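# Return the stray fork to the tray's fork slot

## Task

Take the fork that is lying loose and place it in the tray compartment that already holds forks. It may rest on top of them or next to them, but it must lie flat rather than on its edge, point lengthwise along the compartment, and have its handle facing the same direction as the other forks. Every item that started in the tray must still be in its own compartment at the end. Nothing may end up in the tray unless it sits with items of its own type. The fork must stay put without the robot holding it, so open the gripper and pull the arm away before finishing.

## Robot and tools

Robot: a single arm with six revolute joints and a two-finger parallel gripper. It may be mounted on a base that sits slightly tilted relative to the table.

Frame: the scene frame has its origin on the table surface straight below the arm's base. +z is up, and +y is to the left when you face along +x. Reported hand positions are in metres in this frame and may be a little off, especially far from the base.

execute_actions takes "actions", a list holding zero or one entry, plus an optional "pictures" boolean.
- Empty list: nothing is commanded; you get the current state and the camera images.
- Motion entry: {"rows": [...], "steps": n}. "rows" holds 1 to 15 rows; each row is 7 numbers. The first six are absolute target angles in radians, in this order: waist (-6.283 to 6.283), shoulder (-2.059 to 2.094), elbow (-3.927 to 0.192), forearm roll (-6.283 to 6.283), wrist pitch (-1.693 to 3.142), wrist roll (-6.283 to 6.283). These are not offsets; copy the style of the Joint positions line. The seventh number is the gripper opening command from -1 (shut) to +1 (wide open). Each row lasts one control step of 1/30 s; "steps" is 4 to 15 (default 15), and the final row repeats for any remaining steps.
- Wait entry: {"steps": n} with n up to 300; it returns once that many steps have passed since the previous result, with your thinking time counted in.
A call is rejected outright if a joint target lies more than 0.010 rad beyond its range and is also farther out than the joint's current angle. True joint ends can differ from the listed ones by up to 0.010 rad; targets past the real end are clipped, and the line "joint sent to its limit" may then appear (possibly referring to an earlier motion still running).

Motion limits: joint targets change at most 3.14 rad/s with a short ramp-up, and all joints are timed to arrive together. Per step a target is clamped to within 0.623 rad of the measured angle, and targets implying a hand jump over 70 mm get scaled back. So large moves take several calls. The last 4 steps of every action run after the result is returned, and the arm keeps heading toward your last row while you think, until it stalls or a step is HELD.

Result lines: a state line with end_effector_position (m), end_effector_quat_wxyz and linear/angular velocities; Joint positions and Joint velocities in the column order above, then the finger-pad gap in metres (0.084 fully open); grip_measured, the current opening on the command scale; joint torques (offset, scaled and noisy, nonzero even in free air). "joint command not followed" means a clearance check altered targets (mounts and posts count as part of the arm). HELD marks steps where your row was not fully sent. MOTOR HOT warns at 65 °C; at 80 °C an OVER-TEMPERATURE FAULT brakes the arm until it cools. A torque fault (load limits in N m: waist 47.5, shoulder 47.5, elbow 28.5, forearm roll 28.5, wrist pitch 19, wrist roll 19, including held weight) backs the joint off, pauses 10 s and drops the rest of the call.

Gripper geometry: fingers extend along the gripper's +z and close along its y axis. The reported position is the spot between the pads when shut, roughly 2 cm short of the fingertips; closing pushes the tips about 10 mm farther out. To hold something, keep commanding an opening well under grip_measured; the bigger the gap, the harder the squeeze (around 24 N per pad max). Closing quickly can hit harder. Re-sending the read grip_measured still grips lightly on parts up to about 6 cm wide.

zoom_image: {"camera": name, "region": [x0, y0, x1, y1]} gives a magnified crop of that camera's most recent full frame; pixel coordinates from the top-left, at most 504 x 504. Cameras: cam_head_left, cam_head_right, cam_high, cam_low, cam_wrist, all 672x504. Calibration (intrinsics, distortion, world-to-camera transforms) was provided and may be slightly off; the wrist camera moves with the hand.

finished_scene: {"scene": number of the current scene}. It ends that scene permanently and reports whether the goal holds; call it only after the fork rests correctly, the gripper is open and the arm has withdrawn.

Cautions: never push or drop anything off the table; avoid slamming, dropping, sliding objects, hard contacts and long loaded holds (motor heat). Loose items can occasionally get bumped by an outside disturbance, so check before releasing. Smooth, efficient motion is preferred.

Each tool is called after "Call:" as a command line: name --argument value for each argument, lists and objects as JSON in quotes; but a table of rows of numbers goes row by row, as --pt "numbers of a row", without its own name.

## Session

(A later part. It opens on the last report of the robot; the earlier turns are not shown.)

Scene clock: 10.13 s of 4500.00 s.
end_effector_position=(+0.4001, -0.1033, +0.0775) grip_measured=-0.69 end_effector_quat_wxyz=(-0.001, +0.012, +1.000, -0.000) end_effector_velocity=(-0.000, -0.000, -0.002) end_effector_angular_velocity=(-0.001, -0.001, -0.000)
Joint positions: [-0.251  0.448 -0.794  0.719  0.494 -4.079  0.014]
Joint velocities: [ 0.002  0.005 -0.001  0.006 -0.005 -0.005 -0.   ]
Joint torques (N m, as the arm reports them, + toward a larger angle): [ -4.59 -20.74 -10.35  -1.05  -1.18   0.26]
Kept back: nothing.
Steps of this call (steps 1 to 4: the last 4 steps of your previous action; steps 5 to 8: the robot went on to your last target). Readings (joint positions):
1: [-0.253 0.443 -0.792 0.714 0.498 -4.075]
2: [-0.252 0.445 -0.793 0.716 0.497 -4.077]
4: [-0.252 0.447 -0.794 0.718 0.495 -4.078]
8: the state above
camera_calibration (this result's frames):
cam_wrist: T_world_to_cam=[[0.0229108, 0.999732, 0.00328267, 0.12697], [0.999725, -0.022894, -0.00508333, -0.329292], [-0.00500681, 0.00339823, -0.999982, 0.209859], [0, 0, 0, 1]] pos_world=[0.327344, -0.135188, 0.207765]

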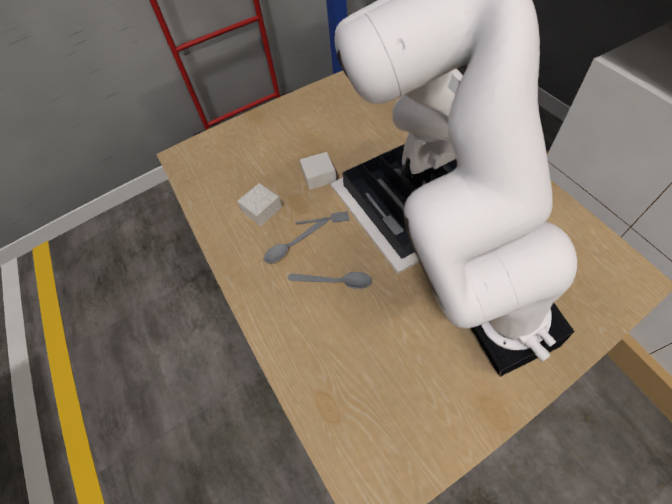

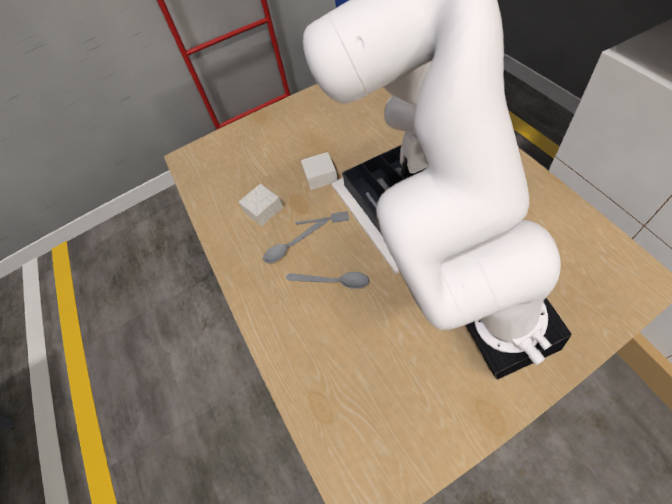

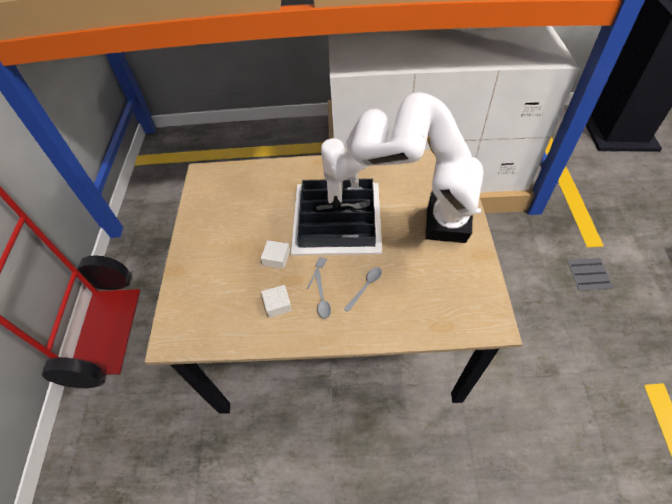

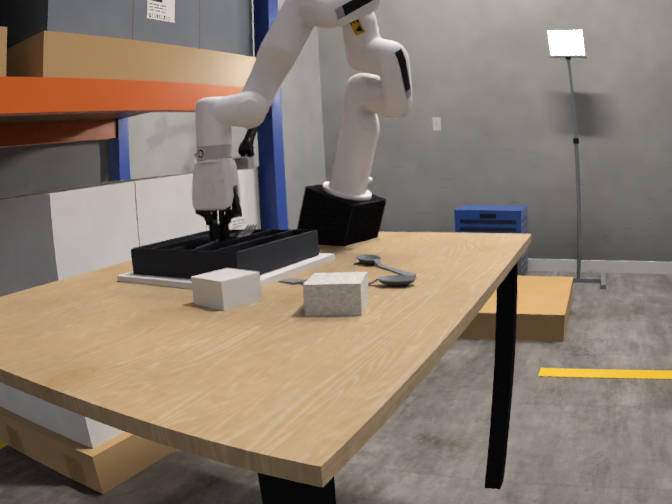

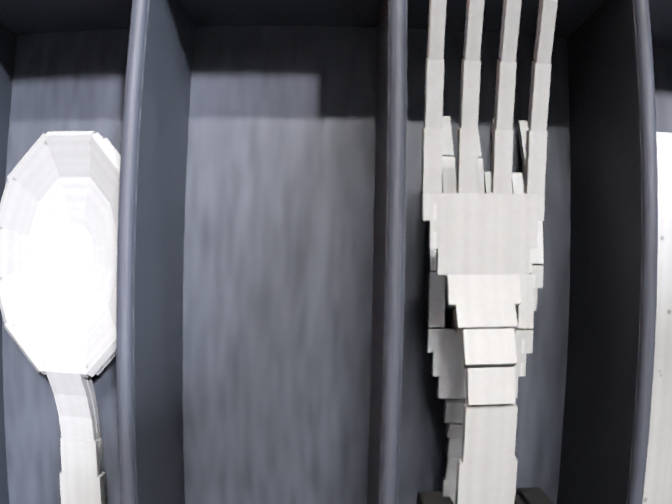

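Call:
execute_actions --actions '[{"rows":[[-0.24,0.46,-0.86,0.70,0.53,-4.06,-1],[-0.24,0.46,-0.86,0.70,0.53,-4.06,-1],[-0.24,0.46,-0.86,0.70,0.53,-4.06,-1],[-0.24,0.46,-0.86,0.70,0.53,-4.06,-1],[-0.24,0.46,-0.86,0.70,0.53,-4.06,-1],[-0.24,0.53,-0.87,0.70,0.49,-4.06,-1]],"steps":15}]'

Call:
execute_actions --actions '[{"steps":8}]' --pictures true

Scene clock: 10.70 s of 4500.00 s.
end_effector_position=(+0.4158, -0.1058, +0.0673) grip_measured=-0.69 end_effector_quat_wxyz=(-0.005, +0.007, +1.000, -0.000) end_effector_velocity=(-0.074, -0.028, -0.105) end_effector_angular_velocity=(-0.005, +0.192, -0.078)
Joint positions: [-0.24   0.509 -0.863  0.701  0.501 -4.061  0.014]
Joint velocities: [ 0.008  0.272 -0.009 -0.011 -0.092  0.013  0.   ]
Joint torques (N m, as the arm reports them, + toward a larger angle): [ -6.59 -29.91 -12.3   -1.03  -1.43   0.3 ]
Steps of this call (steps 1 to 6: the robot went on to your last target; steps 7 to 17: the first 11 steps of this action). Readings (joint positions):
7: [-0.251 0.449 -0.795 0.720 0.493 -4.080]
8: [-0.251 0.450 -0.797 0.719 0.495 -4.079]
10: [-0.247 0.455 -0.818 0.712 0.508 -4.072]
14: [-0.241 0.471 -0.855 0.703 0.515 -4.063]
17: the state above

Scene clock: 10.97 s of 4500.00 s.
end_effector_position=(+0.4141, -0.1091, +0.0615) grip_measured=-0.69 end_effector_quat_wxyz=(-0.008, +0.009, +1.000, -0.003) end_effector_velocity=(+0.002, -0.003, -0.002) end_effector_angular_velocity=(-0.007, -0.003, -0.000)
Joint positions: [-0.24   0.528 -0.869  0.7    0.491 -4.06   0.014]
Joint velocities: [ 0.     0.011 -0.009 -0.001 -0.009  0.001  0.   ]
Joint torques (N m, as the arm reports them, + toward a larger angle): [ -5.89 -23.73 -11.48  -1.19  -1.39   0.25]
Kept back: nothing.
Steps of this call (steps 1 to 4: the last 4 steps of your previous action; steps 5 to 8: the robot went on to your last target). Readings (joint positions):
1: [-0.240 0.516 -0.863 0.701 0.498 -4.061]
2: [-0.240 0.521 -0.864 0.701 0.496 -4.061]
4: [-0.240 0.526 -0.867 0.700 0.493 -4.060]
8: the state above
camera_calibration (this result's frames):
cam_wrist: T_world_to_cam=[[0.0162701, 0.999865, -0.00207104, 0.135601], [0.999673, -0.0163078, -0.0196814, -0.341844], [-0.0197126, -0.00175014, -0.999804, 0.199513], [0, 0, 0, 1]] pos_world=[0.343459, -0.140809, 0.193027]

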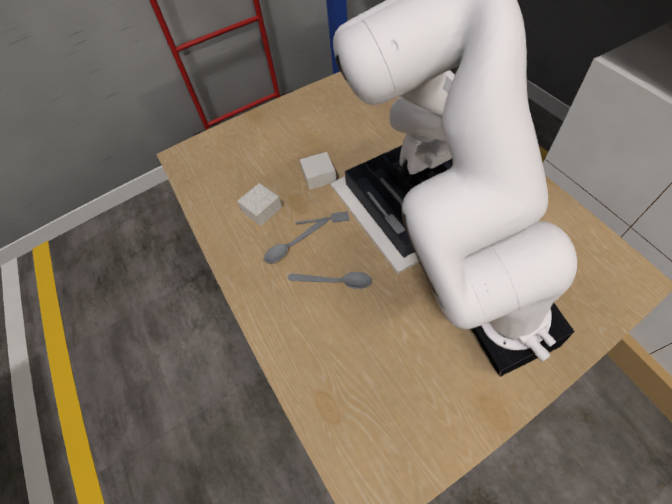

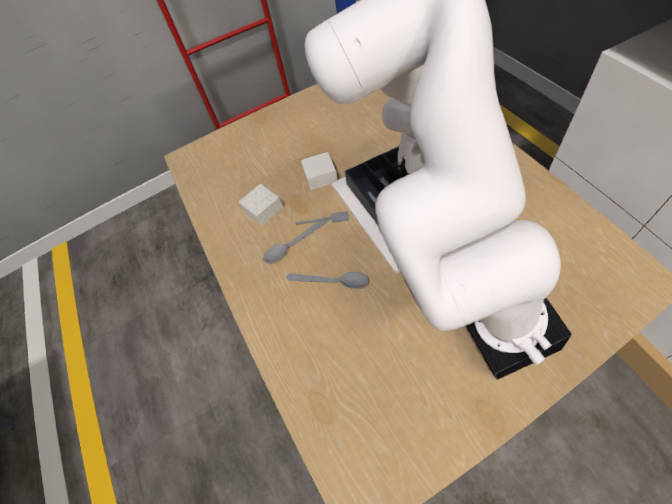

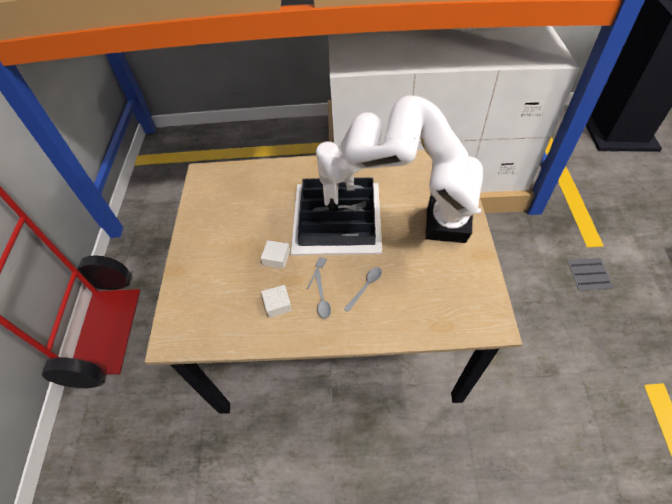

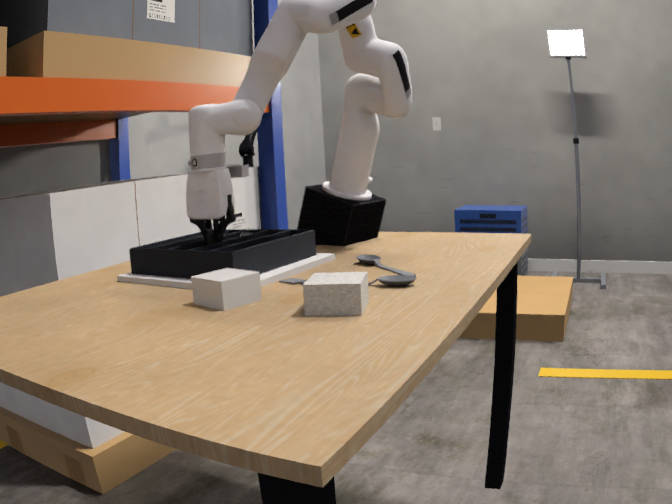

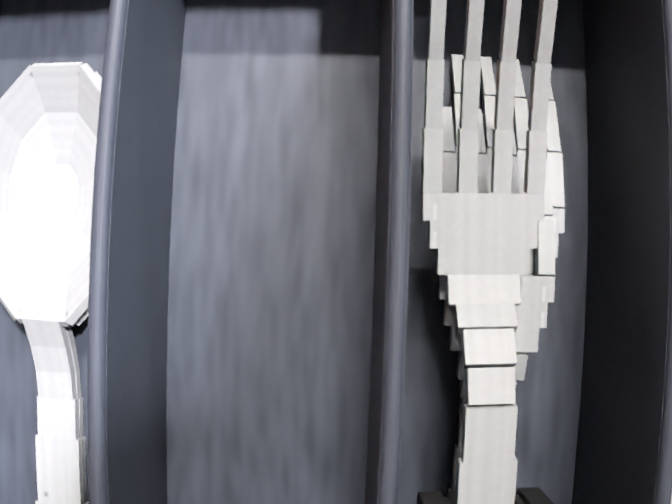

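Tray was nudged slightly; release and rise.

Call:
execute_actions --actions '[{"rows":[[-0.232,0.515,-0.87,0.70,0.49,-4.06,-1],[-0.232,0.515,-0.87,0.70,0.49,-4.06,-1],[-0.232,0.515,-0.87,0.70,0.49,-4.06,-1],[-0.232,0.515,-0.87,0.70,0.49,-4.06,-0.35]],"steps":15}]'

Call:
execute_actions --actions '[{"rows":[[-0.26,0.3,-0.85,0.6,0.62,-3.98,-0.35]],"steps":15}]'

Call:
execute_actions --actions '[{"steps":8}]' --pictures true

Scene clock: 11.47 s of 4500.00 s.
end_effector_position=(+0.4192, -0.1059, +0.0656) grip_measured=-0.42 end_effector_quat_wxyz=(-0.004, +0.003, +1.000, -0.005) end_effector_velocity=(-0.001, +0.003, +0.000) end_effector_angular_velocity=(+0.004, +0.003, +0.004)
Joint positions: [-0.232  0.517 -0.869  0.7    0.49  -4.06   0.026]
Joint velocities: [ 0.004 -0.005  0.003  0.     0.005  0.     0.   ]
Joint torques (N m, as the arm reports them, + toward a larger angle): [ -6.2  -25.64 -12.33  -1.17  -1.07  -0.06]
Steps of this call (steps 1 to 4: the robot went on to your last target; steps 5 to 15: the first 11 steps of this action). Readings (joint positions):
5: [-0.240 0.529 -0.870 0.700 0.490 -4.060]
6: [-0.239 0.528 -0.870 0.700 0.490 -4.060]
8: [-0.237 0.523 -0.870 0.700 0.489 -4.060]
12: [-0.233 0.517 -0.870 0.700 0.490 -4.060]
15: the state above

Scene clock: 11.97 s of 4500.00 s.
end_effector_position=(+0.4486, -0.0863, +0.1421) grip_measured=-0.42 end_effector_quat_wxyz=(+0.031, -0.017, +0.999, -0.003) end_effector_velocity=(-0.016, +0.025, +0.055) end_effector_angular_velocity=(+0.026, +0.022, +0.018)
Joint positions: [-0.257  0.317 -0.858  0.611  0.604 -3.989  0.026]
Joint velocities: [-0.028 -0.193  0.067 -0.108  0.147  0.087 -0.   ]
Joint torques (N m, as the arm reports them, + toward a larger angle): [ -5.49 -19.63 -11.26  -0.78  -1.19   0.45]
Steps of this call (steps 1 to 4: the last 4 steps of your previous action; steps 5 to 15: the first 11 steps of this action). Readings (joint positions):
5: [-0.232 0.516 -0.869 0.700 0.490 -4.060]
6: [-0.233 0.513 -0.868 0.698 0.493 -4.058]
8: [-0.239 0.481 -0.860 0.681 0.517 -4.044]
12: [-0.252 0.359 -0.859 0.629 0.581 -4.004]
15: the state above

Scene clock: 12.23 s of 4500.00 s.
end_effector_position=(+0.4443, -0.0836, +0.1443) grip_measured=-0.42 end_effector_quat_wxyz=(+0.026, -0.017, +1.000, -0.000) end_effector_velocity=(+0.012, +0.001, +0.014) end_effector_angular_velocity=(-0.008, -0.027, +0.009)
Joint positions: [-0.26   0.303 -0.848  0.601  0.619 -3.981  0.026]
Joint velocities: [-0.001 -0.023 -0.015 -0.006  0.008  0.007  0.   ]
Joint torques (N m, as the arm reports them, + toward a larger angle): [ -6.17 -26.71 -16.08  -0.63  -1.56   0.4 ]
Kept back: nothing.
Steps of this call (steps 1 to 4: the last 4 steps of your previous action; steps 5 to 8: the robot went on to your last target). Readings (joint positions):
1: [-0.258 0.313 -0.855 0.608 0.608 -3.986]
2: [-0.259 0.310 -0.852 0.605 0.612 -3.985]
4: [-0.259 0.307 -0.849 0.603 0.617 -3.982]
8: the state above
camera_calibration (this result's frames):
cam_wrist: T_world_to_cam=[[-0.0350274, 0.999383, 0.00260223, 0.131885], [0.998183, 0.0348574, 0.0491559, -0.374984], [0.0490348, 0.0043193, -0.998788, 0.252782], [0, 0, 0, 1]] pos_world=[0.366527, -0.119824, 0.270565]

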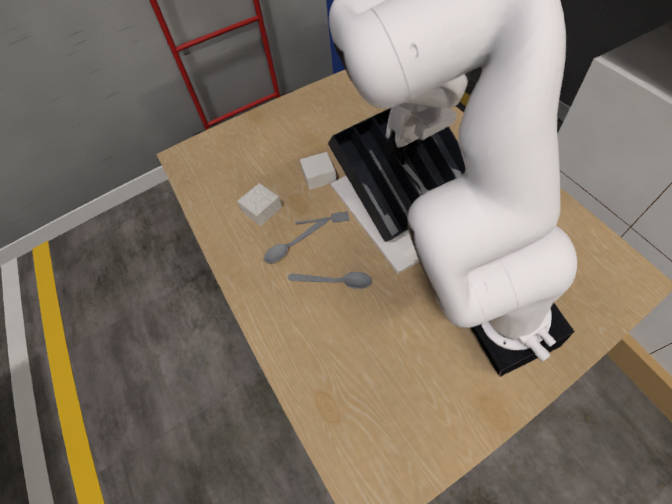

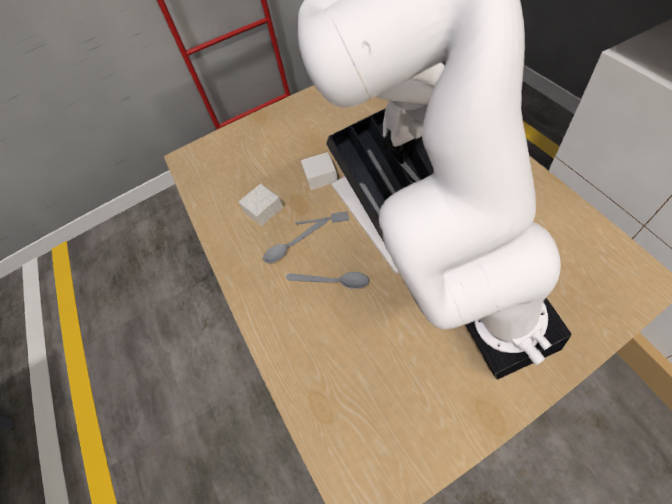

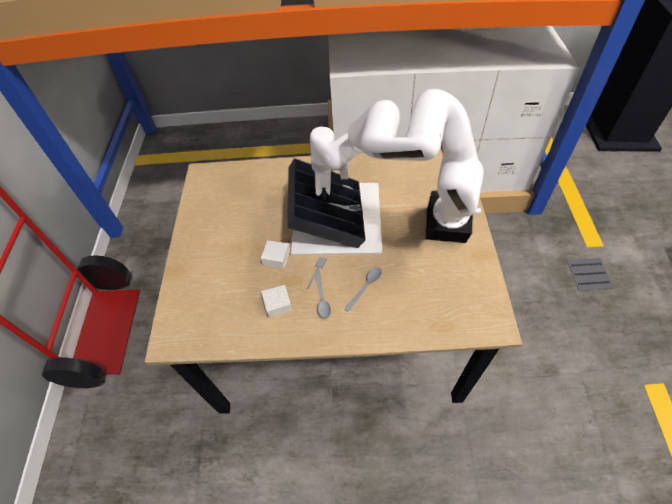

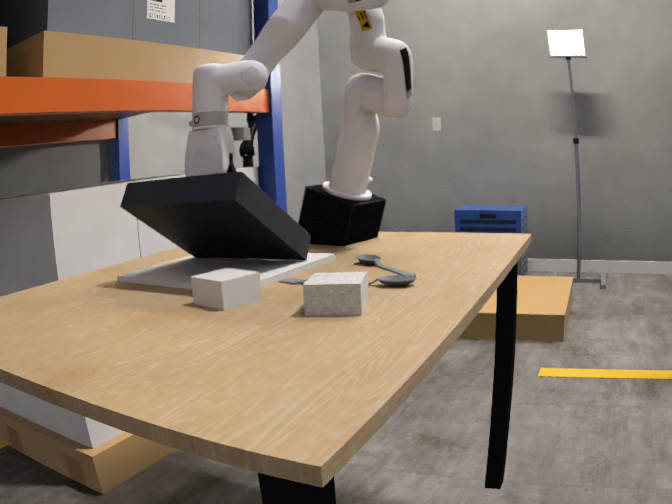

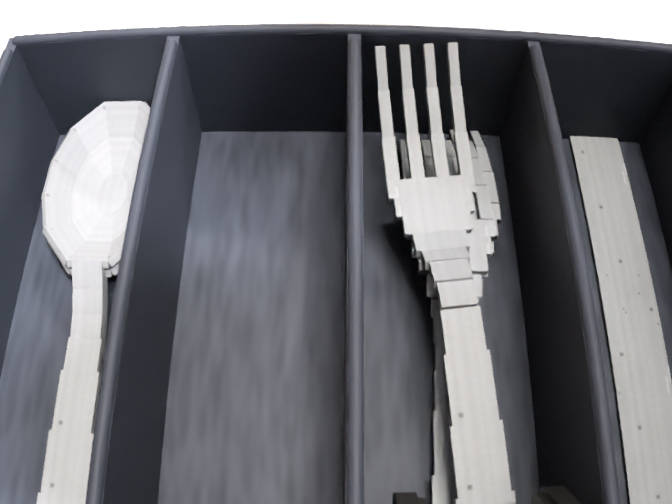

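Call:
execute_actions --actions '[{"rows":[[-0.255,0.34,-0.85,0.62,0.595,-4.0,-0.35],[-0.255,0.34,-0.85,0.62,0.595,-4.0,-0.35],[-0.252,0.38,-0.855,0.64,0.57,-4.01,-0.35],[-0.252,0.38,-0.855,0.64,0.57,-4.01,-0.35],[-0.248,0.42,-0.86,0.66,0.545,-4.03,-0.35],[-0.248,0.42,-0.86,0.66,0.545,-4.03,-0.35],[-0.244,0.46,-0.865,0.68,0.52,-4.04,-0.35],[-0.244,0.46,-0.865,0.68,0.52,-4.04,-0.35],[-0.24,0.5,-0.87,0.69,0.5,-4.055,-0.35],[-0.24,0.5,-0.87,0.69,0.5,-4.055,-0.5]],"steps":15}]'

Call:
execute_actions --actions '[{"steps":10}]' --pictures true

Scene clock: 12.80 s of 4500.00 s.
end_effector_position=(+0.4307, -0.0996, +0.0947) grip_measured=-0.47 end_effector_quat_wxyz=(+0.010, -0.002, +1.000, -0.002) end_effector_velocity=(-0.051, -0.070, -0.181) end_effector_angular_velocity=(-0.056, +0.123, -0.092)
Joint positions: [-0.246  0.439 -0.862  0.667  0.535 -4.033  0.024]
Joint velocities: [ 0.043  0.532 -0.095  0.213 -0.321 -0.189 -0.05 ]
Joint torques (N m, as the arm reports them, + toward a larger angle): [ -5.79 -26.1  -12.56  -1.63  -1.14   0.16]
Steps of this call (steps 1 to 6: the robot went on to your last target; steps 7 to 17: the first 11 steps of this action). Readings (joint positions):
7: [-0.260 0.301 -0.850 0.600 0.620 -3.980]
8: [-0.260 0.303 -0.850 0.602 0.618 -3.982]
10: [-0.258 0.319 -0.854 0.611 0.605 -3.990]
14: [-0.252 0.382 -0.857 0.641 0.568 -4.014]
17: the state above

Scene clock: 13.13 s of 4500.00 s.
end_effector_position=(+0.4258, -0.1067, +0.0766) grip_measured=-0.52 end_effector_quat_wxyz=(+0.004, +0.001, +1.000, -0.006) end_effector_velocity=(+0.006, -0.007, -0.003) end_effector_angular_velocity=(-0.017, -0.015, +0.001)
Joint positions: [-0.241  0.493 -0.872  0.689  0.501 -4.054  0.021]
Joint velocities: [ 0.     0.021 -0.016  0.009 -0.026 -0.01   0.   ]
Joint torques (N m, as the arm reports them, + toward a larger angle): [ -3.11 -15.69  -8.25  -0.72  -0.94   0.43]
Kept back: nothing.
Steps of this call (steps 1 to 4: the last 4 steps of your previous action; steps 5 to 10: the robot went on to your last target). Readings (joint positions):
1: [-0.245 0.456 -0.864 0.673 0.525 -4.039]
2: [-0.244 0.468 -0.866 0.678 0.518 -4.043]
4: [-0.242 0.484 -0.868 0.684 0.509 -4.049]
8: [-0.241 0.492 -0.872 0.688 0.502 -4.053]
10: the state above
camera_calibration (this result's frames):
cam_wrist: T_world_to_cam=[[0.00174616, 0.999968, -0.00784778, 0.139678], [0.999982, -0.00170126, 0.00572471, -0.353704], [0.00571118, -0.00785764, -0.999953, 0.203406], [0, 0, 0, 1]] pos_world=[0.352292, -0.138677, 0.206518]

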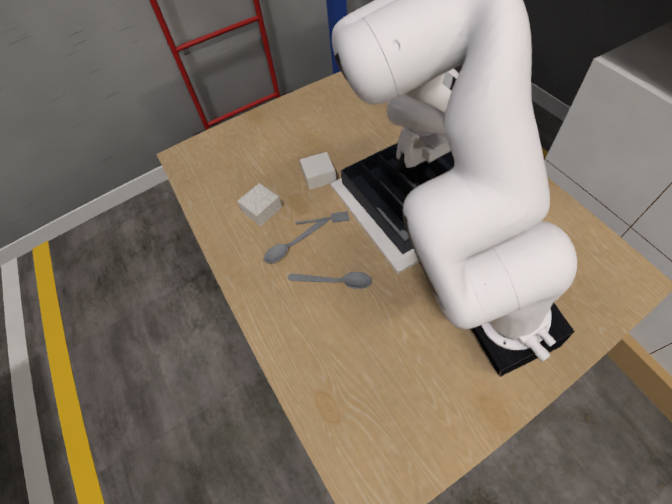

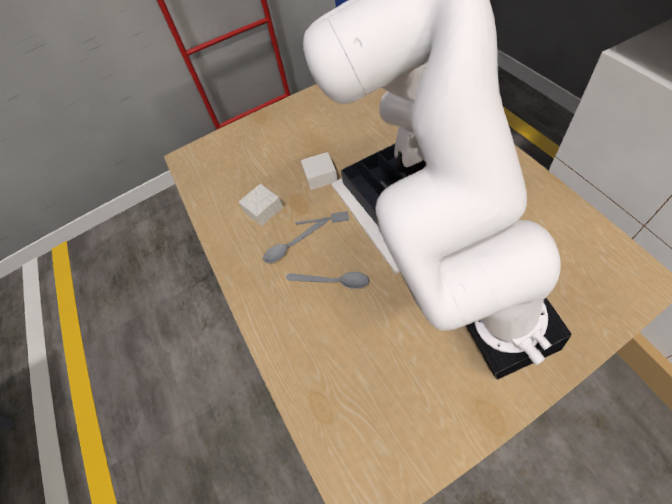

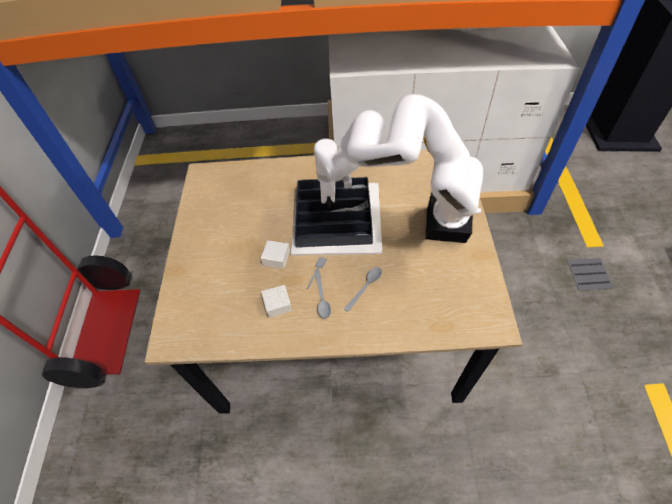

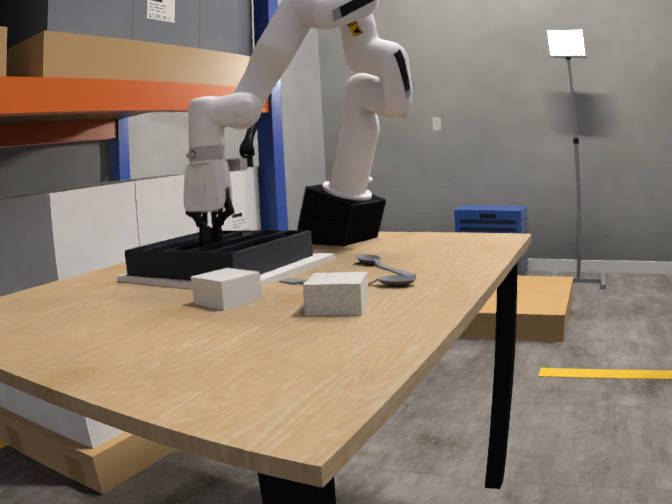

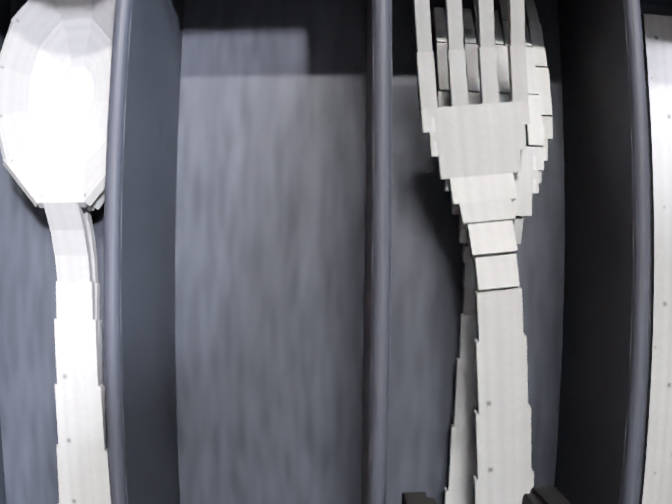

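Tray flat again. Rise straight.

Call:
execute_actions --actions '[{"rows":[[-0.245,0.46,-0.855,0.675,0.525,-4.04,-0.55],[-0.245,0.46,-0.855,0.675,0.525,-4.04,-0.55],[-0.245,0.46,-0.855,0.675,0.525,-4.04,-0.55],[-0.25,0.42,-0.835,0.66,0.55,-4.03,-0.55],[-0.25,0.42,-0.835,0.66,0.55,-4.03,-0.55],[-0.25,0.42,-0.835,0.66,0.55,-4.03,-0.55],[-0.27,0.33,-0.81,0.62,0.6,-4.0,-0.55]],"steps":15}]'

Call:
execute_actions --actions '[{"steps":8}]' --pictures true

Scene clock: 13.63 s of 4500.00 s.
end_effector_position=(+0.4199, -0.0929, +0.1075) grip_measured=-0.57 end_effector_quat_wxyz=(+0.004, -0.002, +1.000, +0.005) end_effector_velocity=(+0.056, +0.027, +0.204) end_effector_angular_velocity=(-0.022, -0.206, +0.063)
Joint positions: [-0.259  0.381 -0.823  0.641  0.573 -4.016  0.019]
Joint velocities: [-0.115 -0.561  0.094 -0.213  0.256  0.156 -0.   ]
Joint torques (N m, as the arm reports them, + toward a larger angle): [ -3.57 -17.56 -11.24  -0.86  -0.93  -0.05]
Steps of this call (steps 1 to 4: the robot went on to your last target; steps 5 to 15: the first 11 steps of this action). Readings (joint positions):
5: [-0.241 0.495 -0.873 0.690 0.499 -4.055]
6: [-0.242 0.493 -0.872 0.689 0.500 -4.054]
8: [-0.242 0.484 -0.863 0.683 0.511 -4.048]
12: [-0.247 0.442 -0.840 0.666 0.540 -4.035]
15: the state above

Scene clock: 13.90 s of 4500.00 s.
end_effector_position=(+0.4207, -0.0898, +0.1227) grip_measured=-0.57 end_effector_quat_wxyz=(+0.008, -0.003, +1.000, +0.006) end_effector_velocity=(-0.002, +0.002, +0.009) end_effector_angular_velocity=(+0.003, -0.001, +0.000)
Joint positions: [-0.269  0.334 -0.81   0.622  0.598 -4.001  0.019]
Joint velocities: [-0.007 -0.03   0.011 -0.014  0.019  0.012  0.   ]
Joint torques (N m, as the arm reports them, + toward a larger angle): [ -5.52 -22.82 -12.59  -1.15  -0.98  -0.05]
Kept back: nothing.
Steps of this call (steps 1 to 4: the last 4 steps of your previous action; steps 5 to 8: the robot went on to your last target). Readings (joint positions):
1: [-0.263 0.365 -0.821 0.635 0.580 -4.012]
2: [-0.265 0.354 -0.819 0.631 0.585 -4.008]
4: [-0.267 0.342 -0.815 0.626 0.592 -4.004]
8: the state above
camera_calibration (this result's frames):
cam_wrist: T_world_to_cam=[[-0.00736091, 0.999853, 0.0154771, 0.124121], [0.999888, 0.00715714, 0.0131807, -0.348881], [0.013068, 0.0155723, -0.999793, 0.248579], [0, 0, 0, 1]] pos_world=[0.346507, -0.125477, 0.251205]

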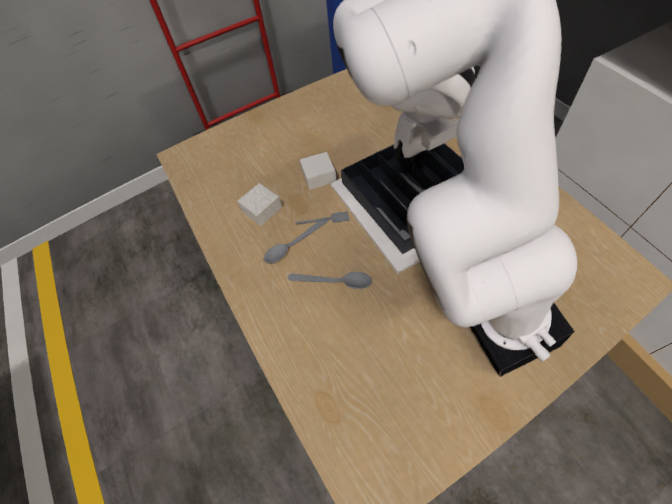

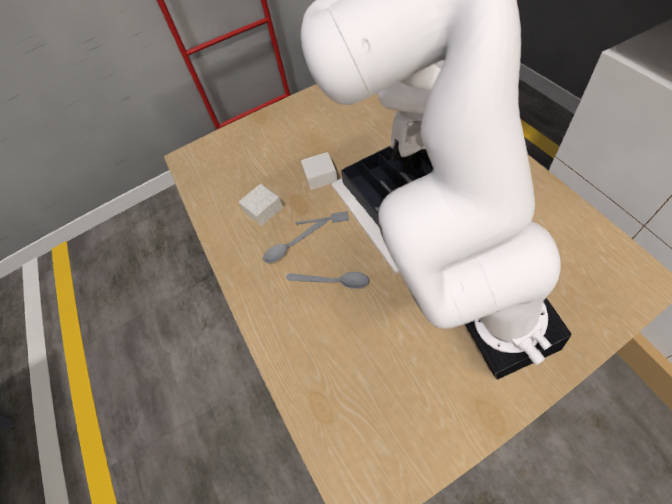

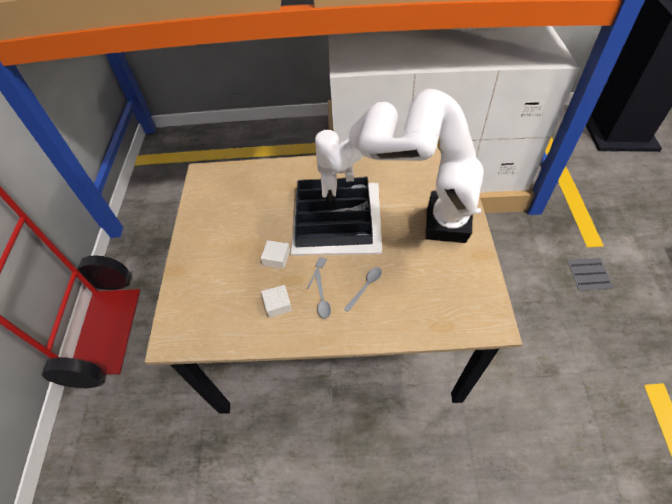

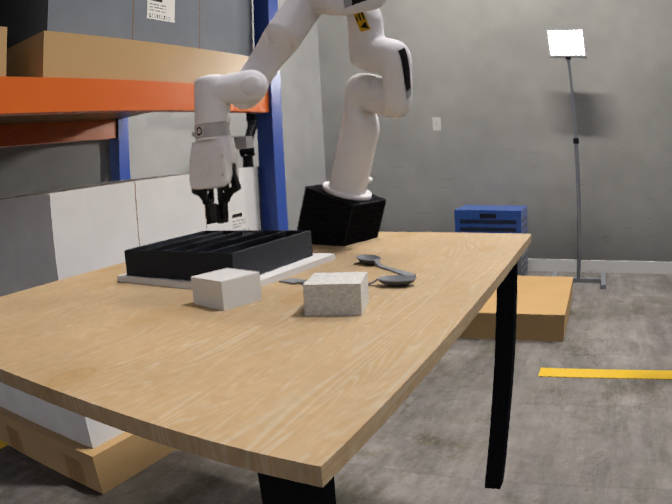

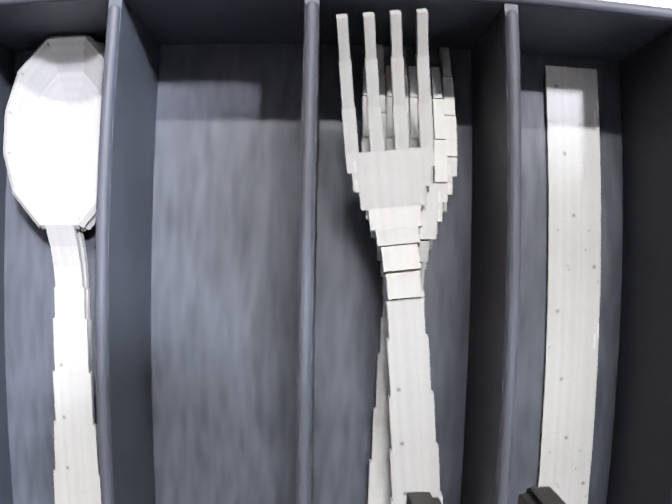

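Call:
finished_scene --scene 1

The scene is finished: the task was done.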